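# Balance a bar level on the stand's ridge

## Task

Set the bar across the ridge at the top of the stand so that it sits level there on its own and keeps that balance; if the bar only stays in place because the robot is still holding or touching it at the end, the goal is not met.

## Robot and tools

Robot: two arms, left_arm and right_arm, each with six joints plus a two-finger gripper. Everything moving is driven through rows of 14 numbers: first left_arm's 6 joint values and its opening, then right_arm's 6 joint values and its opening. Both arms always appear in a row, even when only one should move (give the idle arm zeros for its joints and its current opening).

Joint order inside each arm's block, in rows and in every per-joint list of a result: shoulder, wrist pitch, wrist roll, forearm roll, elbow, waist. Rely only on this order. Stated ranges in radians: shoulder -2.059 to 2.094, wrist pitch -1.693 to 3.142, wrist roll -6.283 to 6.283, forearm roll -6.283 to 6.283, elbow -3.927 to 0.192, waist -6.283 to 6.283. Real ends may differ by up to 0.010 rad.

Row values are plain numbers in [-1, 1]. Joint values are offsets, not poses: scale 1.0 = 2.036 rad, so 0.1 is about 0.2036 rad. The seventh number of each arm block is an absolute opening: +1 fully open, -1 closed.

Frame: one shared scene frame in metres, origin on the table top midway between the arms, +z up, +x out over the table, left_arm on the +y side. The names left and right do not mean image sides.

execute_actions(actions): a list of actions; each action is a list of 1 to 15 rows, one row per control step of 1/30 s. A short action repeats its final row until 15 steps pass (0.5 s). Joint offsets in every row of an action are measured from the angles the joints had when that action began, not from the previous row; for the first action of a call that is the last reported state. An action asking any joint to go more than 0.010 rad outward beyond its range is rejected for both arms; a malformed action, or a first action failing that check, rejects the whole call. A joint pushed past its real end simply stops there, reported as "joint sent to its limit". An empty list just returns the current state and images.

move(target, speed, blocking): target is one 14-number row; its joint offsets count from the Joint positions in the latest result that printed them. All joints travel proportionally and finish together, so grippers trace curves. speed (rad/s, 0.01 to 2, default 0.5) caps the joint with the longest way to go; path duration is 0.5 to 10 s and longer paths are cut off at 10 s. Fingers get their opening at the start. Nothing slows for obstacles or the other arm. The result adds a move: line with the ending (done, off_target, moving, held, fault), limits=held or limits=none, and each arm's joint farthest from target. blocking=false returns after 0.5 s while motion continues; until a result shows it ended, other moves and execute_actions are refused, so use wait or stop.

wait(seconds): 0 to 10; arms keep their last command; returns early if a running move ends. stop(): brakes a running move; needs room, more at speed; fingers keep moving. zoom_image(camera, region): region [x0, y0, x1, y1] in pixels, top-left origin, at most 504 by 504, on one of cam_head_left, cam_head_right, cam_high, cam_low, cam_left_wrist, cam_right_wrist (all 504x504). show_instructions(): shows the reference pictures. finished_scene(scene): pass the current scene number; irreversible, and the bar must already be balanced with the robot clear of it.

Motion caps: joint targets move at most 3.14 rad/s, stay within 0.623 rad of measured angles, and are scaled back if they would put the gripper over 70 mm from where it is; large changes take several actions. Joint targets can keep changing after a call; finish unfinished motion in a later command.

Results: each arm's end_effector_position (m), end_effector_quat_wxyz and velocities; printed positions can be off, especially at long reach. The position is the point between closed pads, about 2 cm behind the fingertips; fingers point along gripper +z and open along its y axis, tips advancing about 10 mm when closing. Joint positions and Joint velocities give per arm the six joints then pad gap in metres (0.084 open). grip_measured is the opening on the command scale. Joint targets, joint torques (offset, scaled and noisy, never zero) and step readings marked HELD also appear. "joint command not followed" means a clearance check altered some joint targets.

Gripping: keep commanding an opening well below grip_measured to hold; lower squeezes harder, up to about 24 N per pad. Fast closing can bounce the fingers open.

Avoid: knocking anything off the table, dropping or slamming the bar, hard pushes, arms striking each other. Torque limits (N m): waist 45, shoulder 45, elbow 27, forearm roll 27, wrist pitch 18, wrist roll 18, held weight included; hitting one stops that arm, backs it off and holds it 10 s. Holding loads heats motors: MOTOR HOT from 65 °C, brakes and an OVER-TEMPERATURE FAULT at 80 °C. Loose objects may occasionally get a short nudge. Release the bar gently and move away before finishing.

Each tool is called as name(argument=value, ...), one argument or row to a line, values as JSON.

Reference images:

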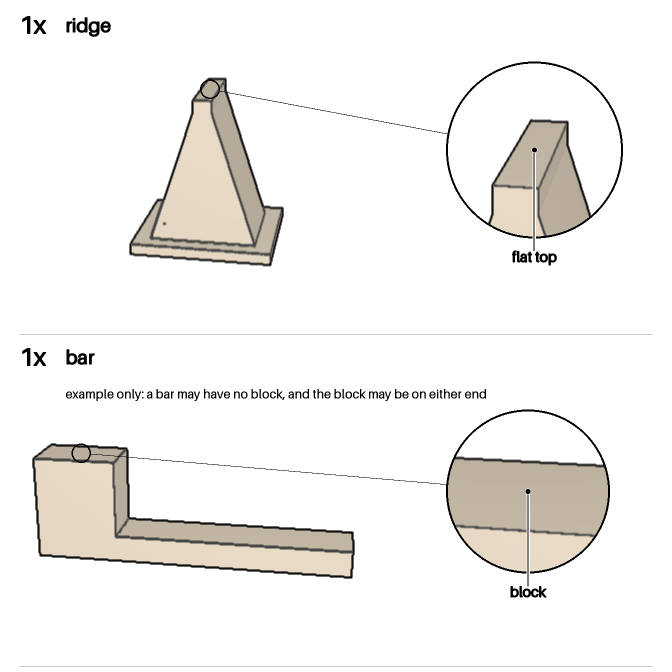

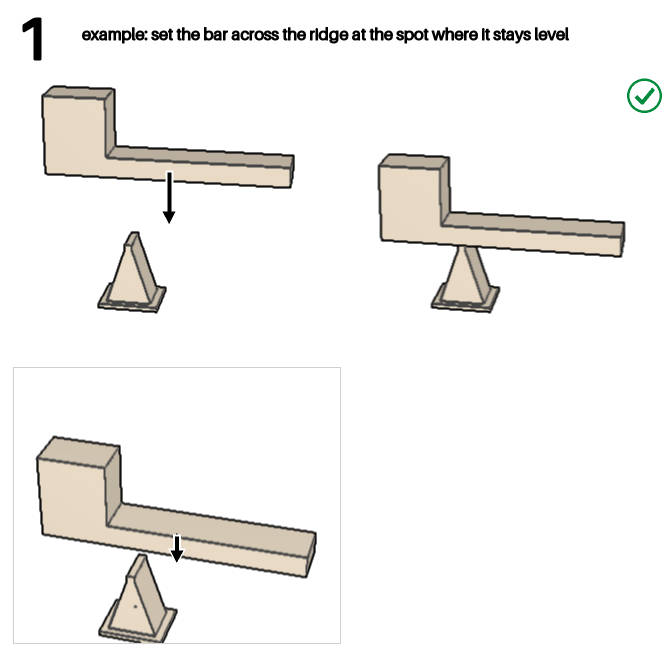

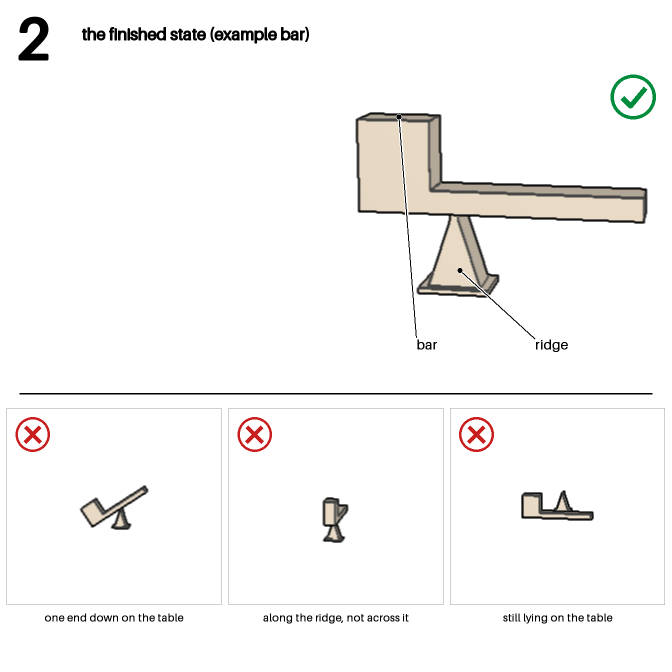

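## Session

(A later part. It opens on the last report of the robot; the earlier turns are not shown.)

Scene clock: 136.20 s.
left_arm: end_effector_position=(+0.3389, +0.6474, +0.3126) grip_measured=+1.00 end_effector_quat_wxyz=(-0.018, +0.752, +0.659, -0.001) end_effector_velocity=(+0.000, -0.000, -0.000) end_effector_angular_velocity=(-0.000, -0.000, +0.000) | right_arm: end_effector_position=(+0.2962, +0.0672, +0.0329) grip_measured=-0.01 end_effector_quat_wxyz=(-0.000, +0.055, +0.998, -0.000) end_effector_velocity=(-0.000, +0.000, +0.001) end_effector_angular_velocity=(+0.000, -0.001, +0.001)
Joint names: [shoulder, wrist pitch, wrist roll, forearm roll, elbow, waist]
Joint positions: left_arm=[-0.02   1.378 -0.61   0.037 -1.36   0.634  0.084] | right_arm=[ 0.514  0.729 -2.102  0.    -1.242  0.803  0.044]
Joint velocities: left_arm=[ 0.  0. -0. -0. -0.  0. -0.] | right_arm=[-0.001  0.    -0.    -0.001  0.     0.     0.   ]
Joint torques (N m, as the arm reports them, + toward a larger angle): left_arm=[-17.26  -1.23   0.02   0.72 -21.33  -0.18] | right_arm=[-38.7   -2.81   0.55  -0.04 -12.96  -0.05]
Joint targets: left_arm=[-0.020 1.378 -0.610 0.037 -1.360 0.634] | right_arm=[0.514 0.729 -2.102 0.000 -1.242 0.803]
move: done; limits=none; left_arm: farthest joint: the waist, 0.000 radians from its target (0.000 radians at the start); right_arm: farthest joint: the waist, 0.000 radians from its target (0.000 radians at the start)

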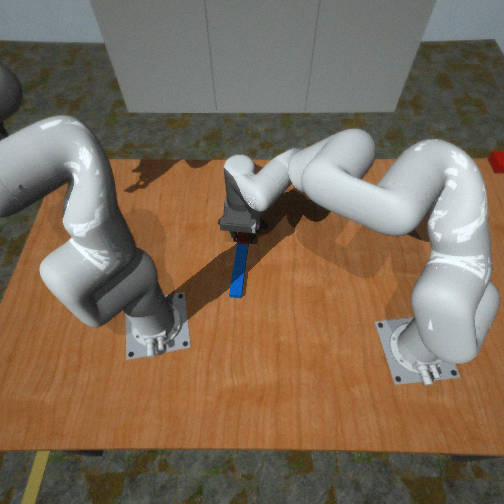

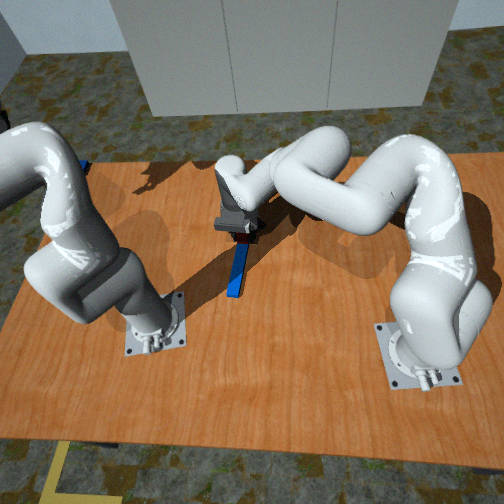

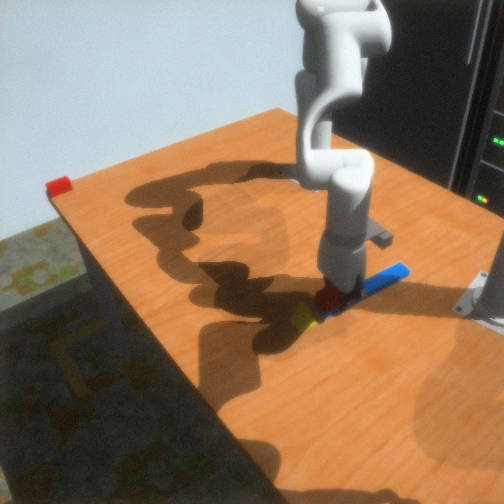

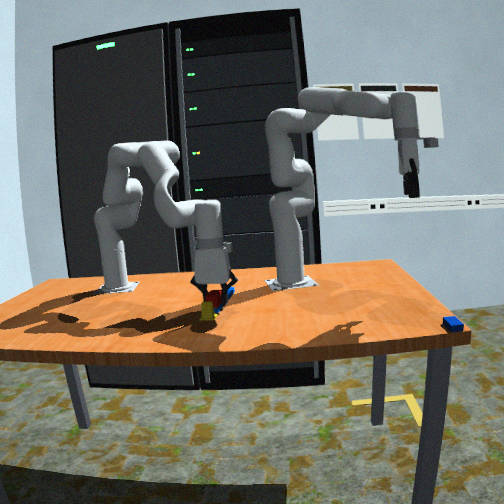

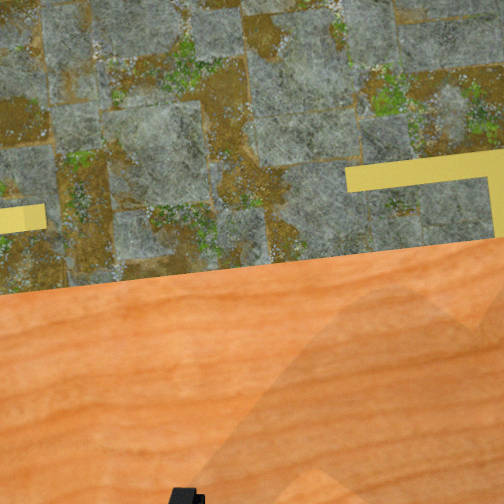

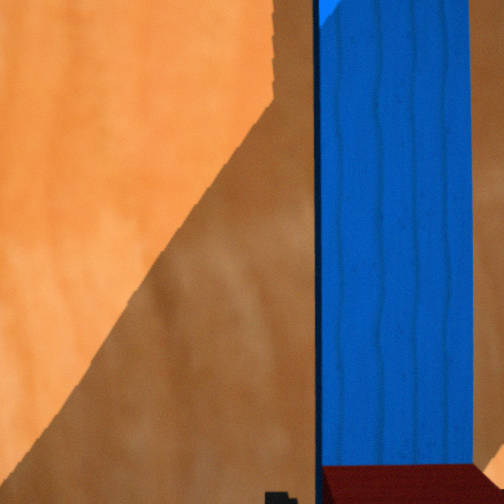

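move(
  target=[0,0,0,0,0,0,1,0,0,0,0,0,0,-0.6],
)

move(
  target=[0,0,0,0,0,0,1,-0.06,0.072,0,0,-0.012,0,-0.8],
  speed=0.3,
)

move(
  target=[0,0,0,0,0,0,1,0.145,0.0634,-0.092,0,-0.209,-0.092,-0.8],
  speed=0.35,
)

Scene clock: 145.37 s.
left_arm: end_effector_position=(+0.3389, +0.6474, +0.3126) grip_measured=+1.00 end_effector_quat_wxyz=(-0.018, +0.752, +0.659, -0.001) end_effector_velocity=(-0.000, +0.000, +0.000) end_effector_angular_velocity=(+0.001, +0.001, -0.000) | right_arm: end_effector_position=(+0.2962, +0.0673, +0.0329) grip_measured=-0.26 end_effector_quat_wxyz=(-0.000, +0.055, +0.998, -0.000) end_effector_velocity=(+0.000, +0.001, +0.000) end_effector_angular_velocity=(+0.000, -0.001, +0.001)
Joint names: [shoulder, wrist pitch, wrist roll, forearm roll, elbow, waist]
Joint positions: left_arm=[-0.02   1.378 -0.61   0.037 -1.36   0.634  0.084] | right_arm=[ 0.514  0.729 -2.102  0.    -1.242  0.803  0.033]
Joint velocities: left_arm=[ 0.     0.    -0.     0.001 -0.001 -0.     0.   ] | right_arm=[ 0.001 -0.     0.    -0.    -0.002  0.    -0.   ]
Joint torques (N m, as the arm reports them, + toward a larger angle): left_arm=[-17.01  -1.28   0.11   0.52 -21.32  -0.11] | right_arm=[-38.3   -2.83   0.49  -0.06 -12.8   -0.27]
Joint targets: left_arm=[-0.020 1.378 -0.610 0.037 -1.360 0.634] | right_arm=[0.514 0.729 -2.102 0.000 -1.242 0.803]
move: done; limits=none; left_arm: farthest joint: the waist, 0.000 radians from its target (0.000 radians at the start); right_arm: farthest joint: the waist, 0.000 radians from its target (0.000 radians at the start)

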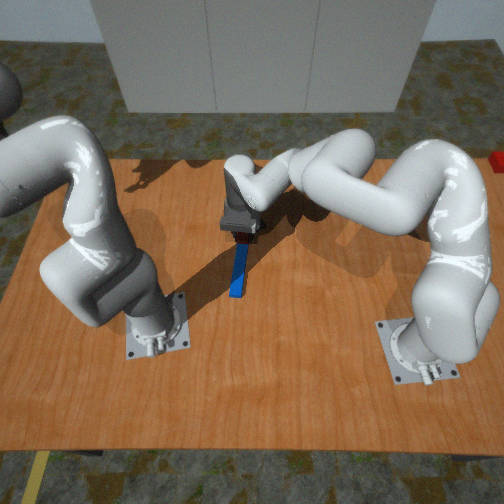

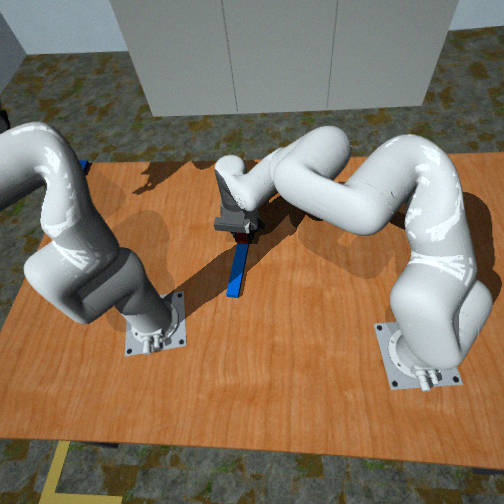

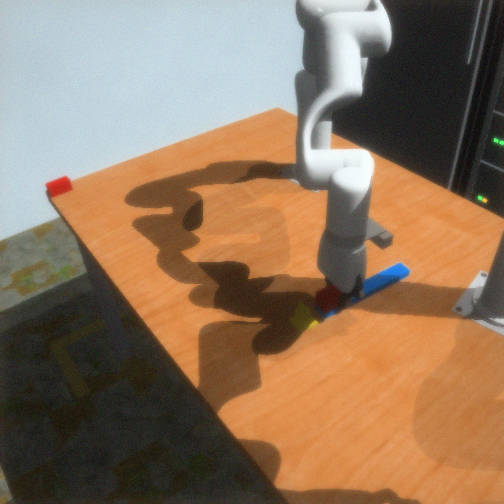

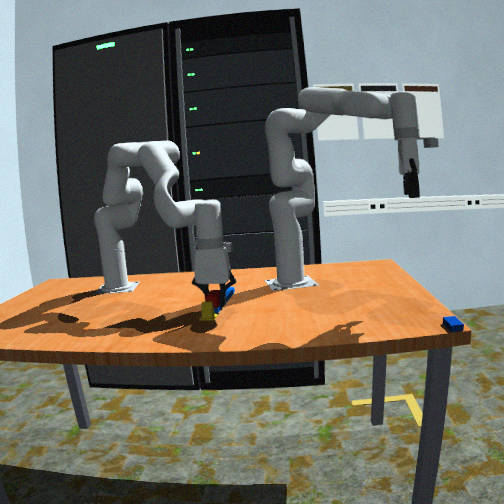

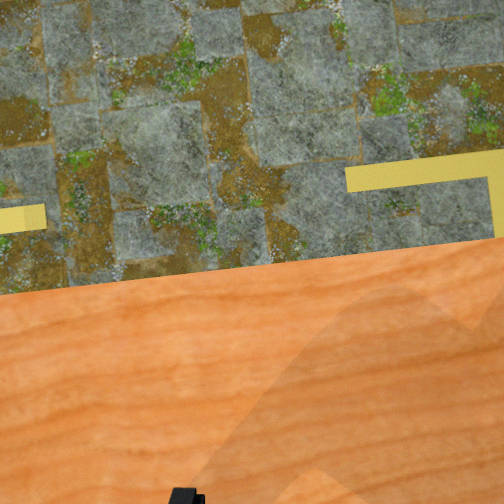

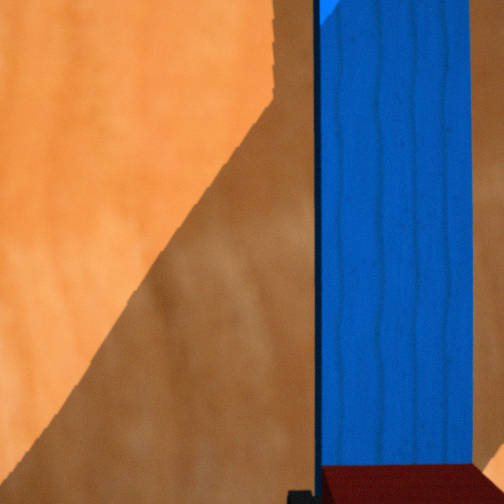

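Scene clock: 146.40 s.
left_arm: end_effector_position=(+0.3389, +0.6474, +0.3126) grip_measured=+1.00 end_effector_quat_wxyz=(-0.018, +0.752, +0.659, -0.001) end_effector_velocity=(-0.000, +0.000, +0.000) end_effector_angular_velocity=(+0.001, +0.001, -0.000) | right_arm: end_effector_position=(+0.2951, +0.0658, +0.0975) grip_measured=-0.26 end_effector_quat_wxyz=(-0.000, +0.055, +0.998, -0.000) end_effector_velocity=(+0.001, +0.002, +0.004) end_effector_angular_velocity=(+0.005, -0.004, +0.000)
Joint names: [shoulder, wrist pitch, wrist roll, forearm roll, elbow, waist]
Joint positions: left_arm=[-0.02   1.378 -0.61   0.037 -1.36   0.634  0.084] | right_arm=[ 0.392  0.875 -2.102  0.    -1.266  0.803  0.033]
Joint velocities: left_arm=[-0.     0.    -0.     0.001 -0.    -0.    -0.   ] | right_arm=[-0.004  0.001  0.    -0.    -0.004  0.     0.   ]
Joint torques (N m, as the arm reports them, + toward a larger angle): left_arm=[-17.14  -1.15   0.21   0.41 -21.17  -0.04] | right_arm=[-38.44  -2.85   0.52   0.05 -14.31  -0.32]
Joint targets: left_arm=[-0.020 1.378 -0.610 0.037 -1.360 0.634] | right_arm=[0.392 0.875 -2.102 0.000 -1.266 0.803]
move: done; limits=none; left_arm: farthest joint: the waist, 0.000 radians from its target (0.000 radians at the start); right_arm: farthest joint: the wrist pitch, 0.001 radians from its target (0.147 radians at the start)

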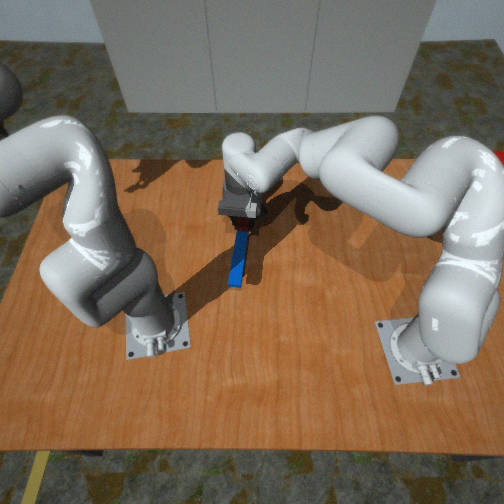

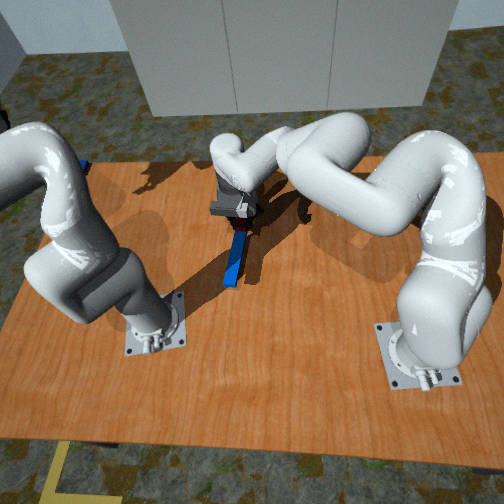

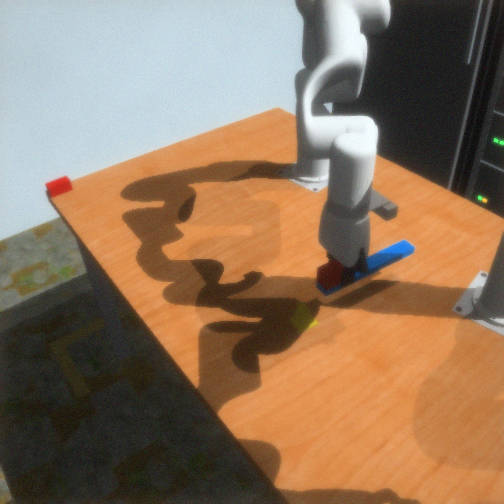

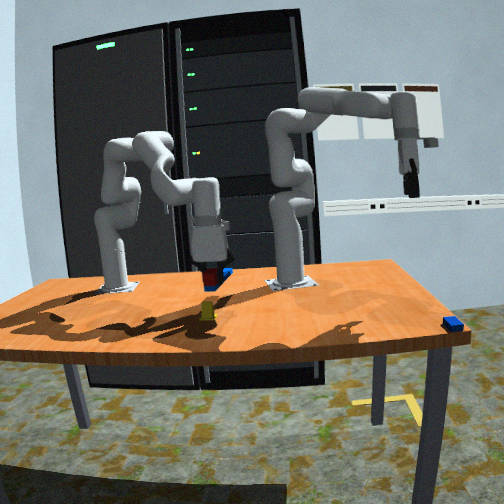

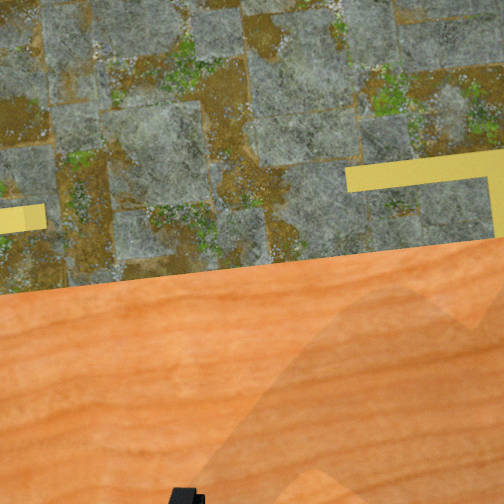

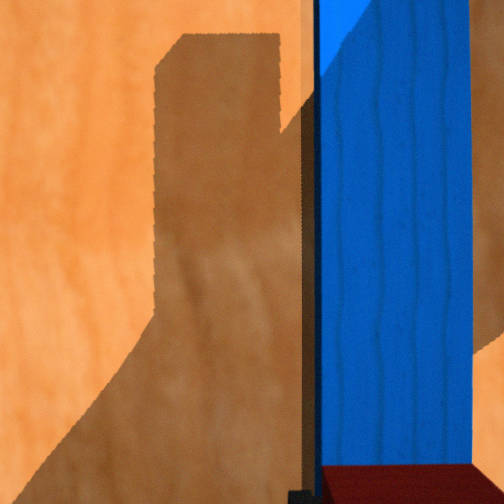

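Scene clock: 148.17 s.
left_arm: end_effector_position=(+0.3389, +0.6474, +0.3126) grip_measured=+1.00 end_effector_quat_wxyz=(-0.018, +0.752, +0.659, -0.001) end_effector_velocity=(-0.000, +0.000, +0.000) end_effector_angular_velocity=(-0.000, +0.000, +0.000) | right_arm: end_effector_position=(+0.4313, +0.0530, +0.0832) grip_measured=-0.26 end_effector_quat_wxyz=(+0.000, +0.055, +0.998, +0.000) end_effector_velocity=(+0.001, -0.001, -0.002) end_effector_angular_velocity=(-0.001, +0.003, -0.003)
Joint names: [shoulder, wrist pitch, wrist roll, forearm roll, elbow, waist]
Joint positions: left_arm=[-0.02   1.378 -0.61   0.037 -1.36   0.634  0.084] | right_arm=[ 0.687  1.004 -2.289  0.    -1.691  0.616  0.033]
Joint velocities: left_arm=[ 0.     0.001 -0.     0.    -0.001  0.    -0.   ] | right_arm=[ 0.004  0.001 -0.     0.001 -0.002 -0.003 -0.   ]
Joint torques (N m, as the arm reports them, + toward a larger angle): left_arm=[-16.94  -1.32   0.09   0.48 -21.25   0.19] | right_arm=[-46.    -2.94   0.57  -0.1  -15.19  -0.15]
Joint targets: left_arm=[-0.020 1.378 -0.610 0.037 -1.360 0.634] | right_arm=[0.687 1.004 -2.289 0.000 -1.692 0.616]
move: done; limits=none; left_arm: farthest joint: the waist, 0.000 radians from its target (0.000 radians at the start); right_arm: farthest joint: the waist, 0.001 radians from its target (0.188 radians at the start)

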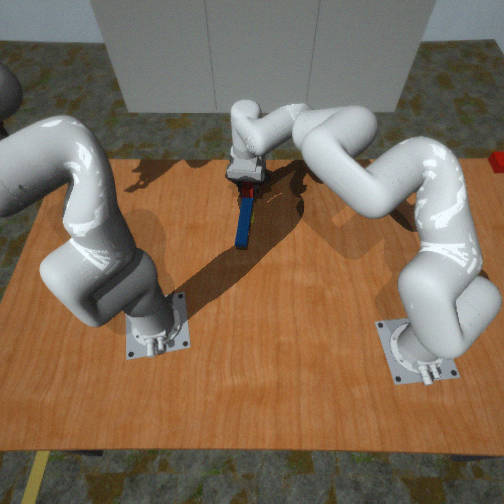

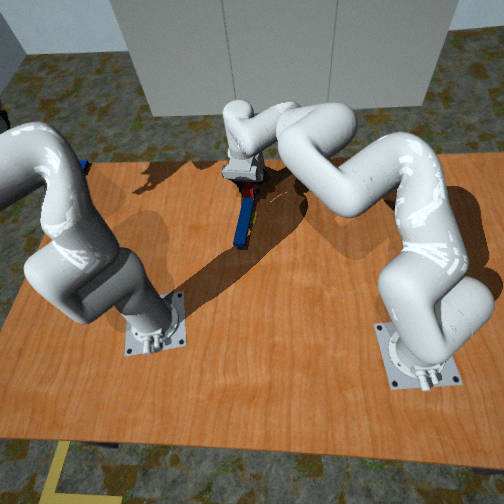

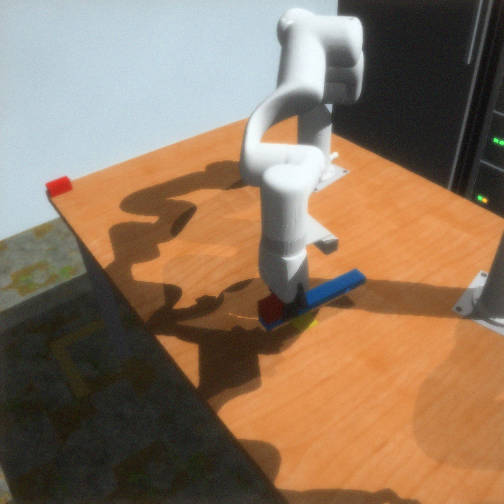

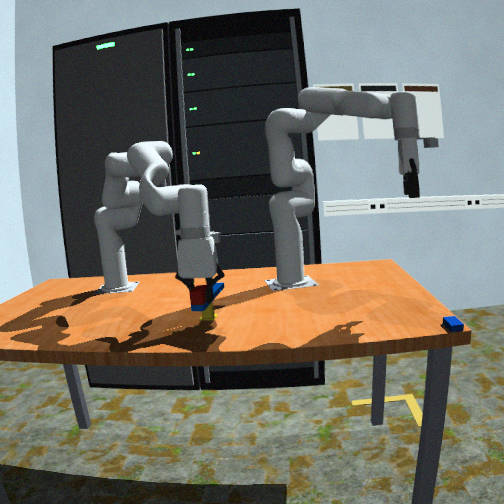

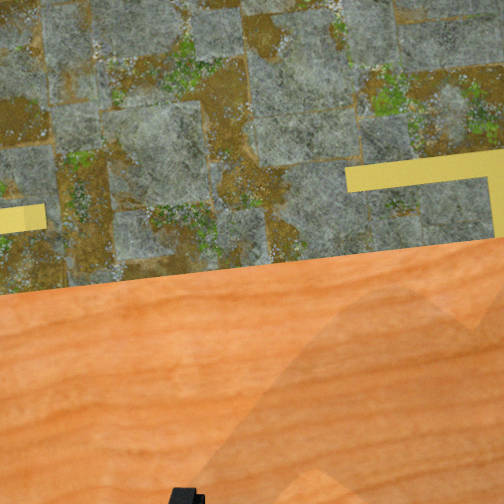

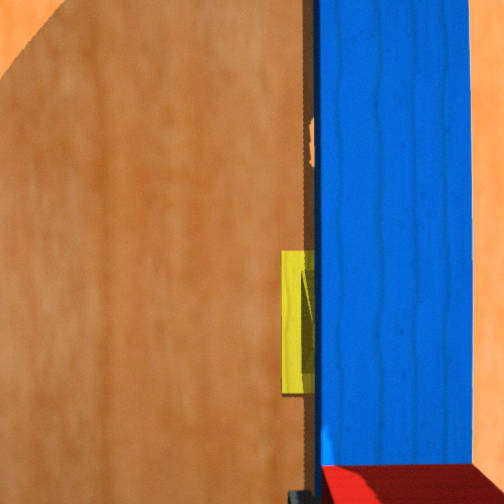

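Lower 2.7 mm, then a brief release test.

execute_actions(
  actions=[
    [[0,0,0,0,0,0,1,0.0009,-0.0014,0,0,0.0005,0,-0.4],[0,0,0,0,0,0,1,0.0009,-0.0014,0,0,0.0005,0,-0.4],[0,0,0,0,0,0,1,0.0018,-0.0028,0,0,0.001,0,-0.3]],
    [[0,0,0,0,0,0,1,0,0,0,0,0,0,-0.23]],
    [[0,0,0,0,0,0,1,0,0,0,0,0,0,-0.19],[0,0,0,0,0,0,1,0,0,0,0,0,0,-0.19],[0,0,0,0,0,0,1,0,0,0,0,0,0,-0.19],[0,0,0,0,0,0,1,0,0,0,0,0,0,-0.19],[0,0,0,0,0,0,1,0,0,0,0,0,0,-0.3]],
  ],
)

Scene clock: 158.10 s.
left_arm: end_effector_position=(+0.3389, +0.6474, +0.3126) grip_measured=+1.00 end_effector_quat_wxyz=(-0.018, +0.752, +0.659, -0.001) end_effector_velocity=(+0.000, +0.000, -0.000) end_effector_angular_velocity=(-0.000, +0.000, +0.000) | right_arm: end_effector_position=(+0.4314, +0.0531, +0.0807) grip_measured=-0.27 end_effector_quat_wxyz=(+0.000, +0.055, +0.998, +0.000) end_effector_velocity=(+0.000, +0.001, +0.001) end_effector_angular_velocity=(+0.003, -0.001, -0.000)
Joint names: [shoulder, wrist pitch, wrist roll, forearm roll, elbow, waist]
Joint positions: left_arm=[-0.02   1.378 -0.61   0.037 -1.36   0.634  0.084] | right_arm=[ 0.69   0.998 -2.289  0.    -1.689  0.616  0.032]
Joint velocities: left_arm=[ 0.  0. -0. -0. -0. -0. -0.] | right_arm=[-0.001 -0.    -0.001  0.001 -0.001  0.     0.   ]
Joint torques (N m, as the arm reports them, + toward a larger angle): left_arm=[-17.09  -1.24   0.18   0.64 -21.25   0.02] | right_arm=[-45.15  -2.84   0.43  -0.06 -14.77   0.05]
Joint targets: left_arm=[-0.020 1.378 -0.610 0.037 -1.360 0.634] | right_arm=[0.690 0.998 -2.289 0.000 -1.689 0.616]
Step readings (joint positions; steps 1 to 15: 1st action; 16 to 30: 2nd action; 31 to 45: 3rd action):
0: left_arm=[-0.020 1.378 -0.610 0.037 -1.360 0.634] | right_arm=[0.687 1.004 -2.289 0.000 -1.692 0.616]
1: left_arm=[-0.020 1.378 -0.610 0.037 -1.360 0.634] | right_arm=[0.687 1.004 -2.289 0.000 -1.692 0.616]
2: left_arm=[-0.020 1.378 -0.610 0.037 -1.360 0.634] | right_arm=[0.687 1.004 -2.289 0.000 -1.691 0.616]
4: left_arm=[-0.020 1.378 -0.610 0.037 -1.360 0.634] | right_arm=[0.688 1.002 -2.289 0.000 -1.691 0.616]
8: left_arm=[-0.020 1.378 -0.610 0.037 -1.360 0.634] | right_arm=[0.690 0.999 -2.289 0.000 -1.689 0.616]
15: left_arm=[-0.020 1.378 -0.610 0.037 -1.360 0.634] | right_arm=[0.690 0.998 -2.289 0.000 -1.689 0.616]
16: left_arm=[-0.020 1.378 -0.610 0.037 -1.360 0.634] | right_arm=[0.690 0.998 -2.289 0.000 -1.689 0.616]
17: left_arm=[-0.020 1.378 -0.610 0.037 -1.360 0.634] | right_arm=[0.691 0.998 -2.289 0.000 -1.689 0.616]
19: left_arm=[-0.020 1.378 -0.610 0.037 -1.360 0.634] | right_arm=[0.691 0.998 -2.289 0.000 -1.689 0.616]
23: left_arm=[-0.020 1.378 -0.610 0.037 -1.360 0.634] | right_arm=[0.690 0.998 -2.289 0.000 -1.690 0.616]
30: left_arm=[-0.020 1.378 -0.610 0.037 -1.360 0.634] | right_arm=[0.690 0.998 -2.289 0.000 -1.689 0.616]
31: left_arm=[-0.020 1.378 -0.610 0.037 -1.360 0.634] | right_arm=[0.690 0.998 -2.289 0.000 -1.689 0.616]
32: left_arm=[-0.020 1.378 -0.610 0.037 -1.360 0.634] | right_arm=[0.690 0.998 -2.289 0.000 -1.689 0.616]
34: left_arm=[-0.020 1.378 -0.610 0.037 -1.360 0.634] | right_arm=[0.690 0.998 -2.289 0.000 -1.689 0.616]
38: left_arm=[-0.020 1.378 -0.610 0.037 -1.360 0.634] | right_arm=[0.690 0.998 -2.289 0.000 -1.689 0.616]
45: Joint positions above

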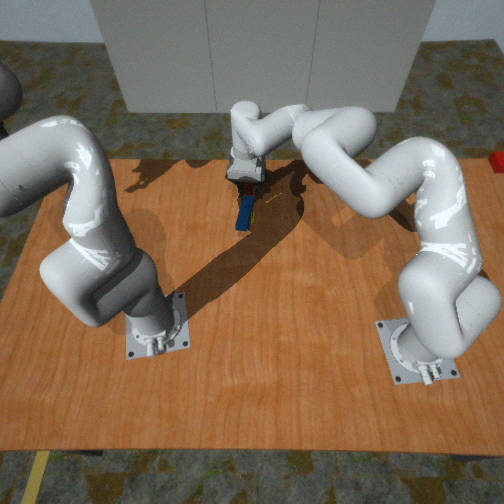

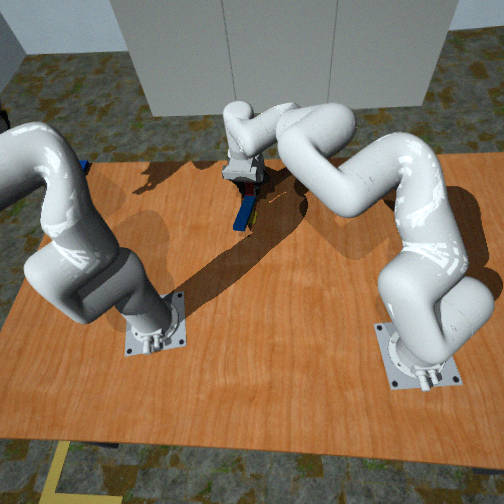

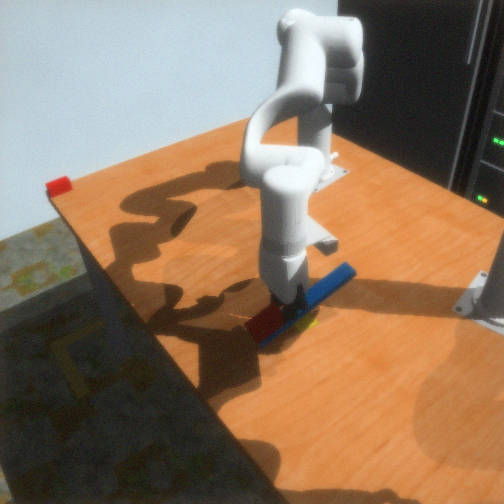

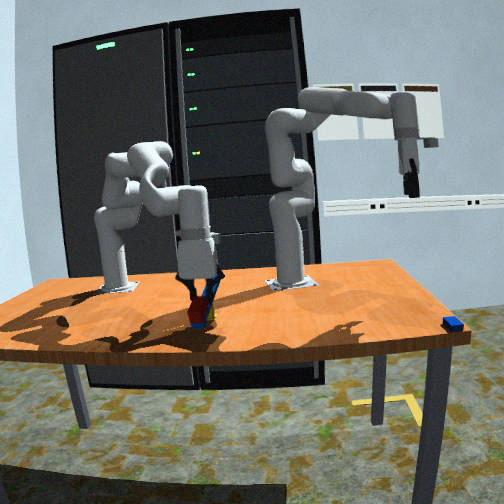

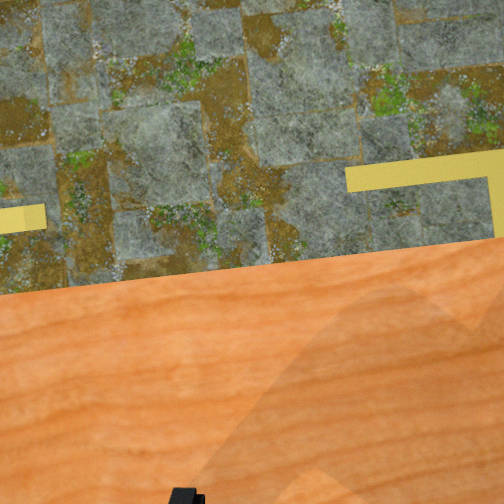

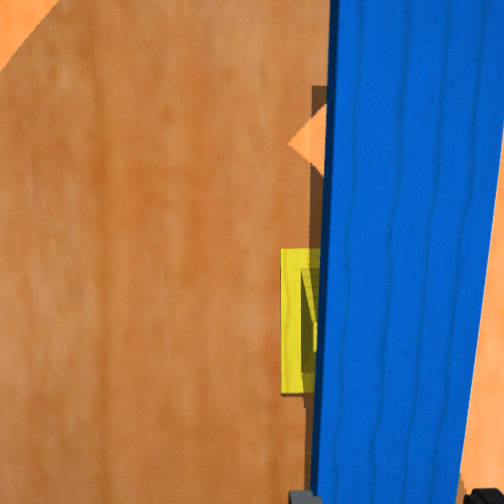

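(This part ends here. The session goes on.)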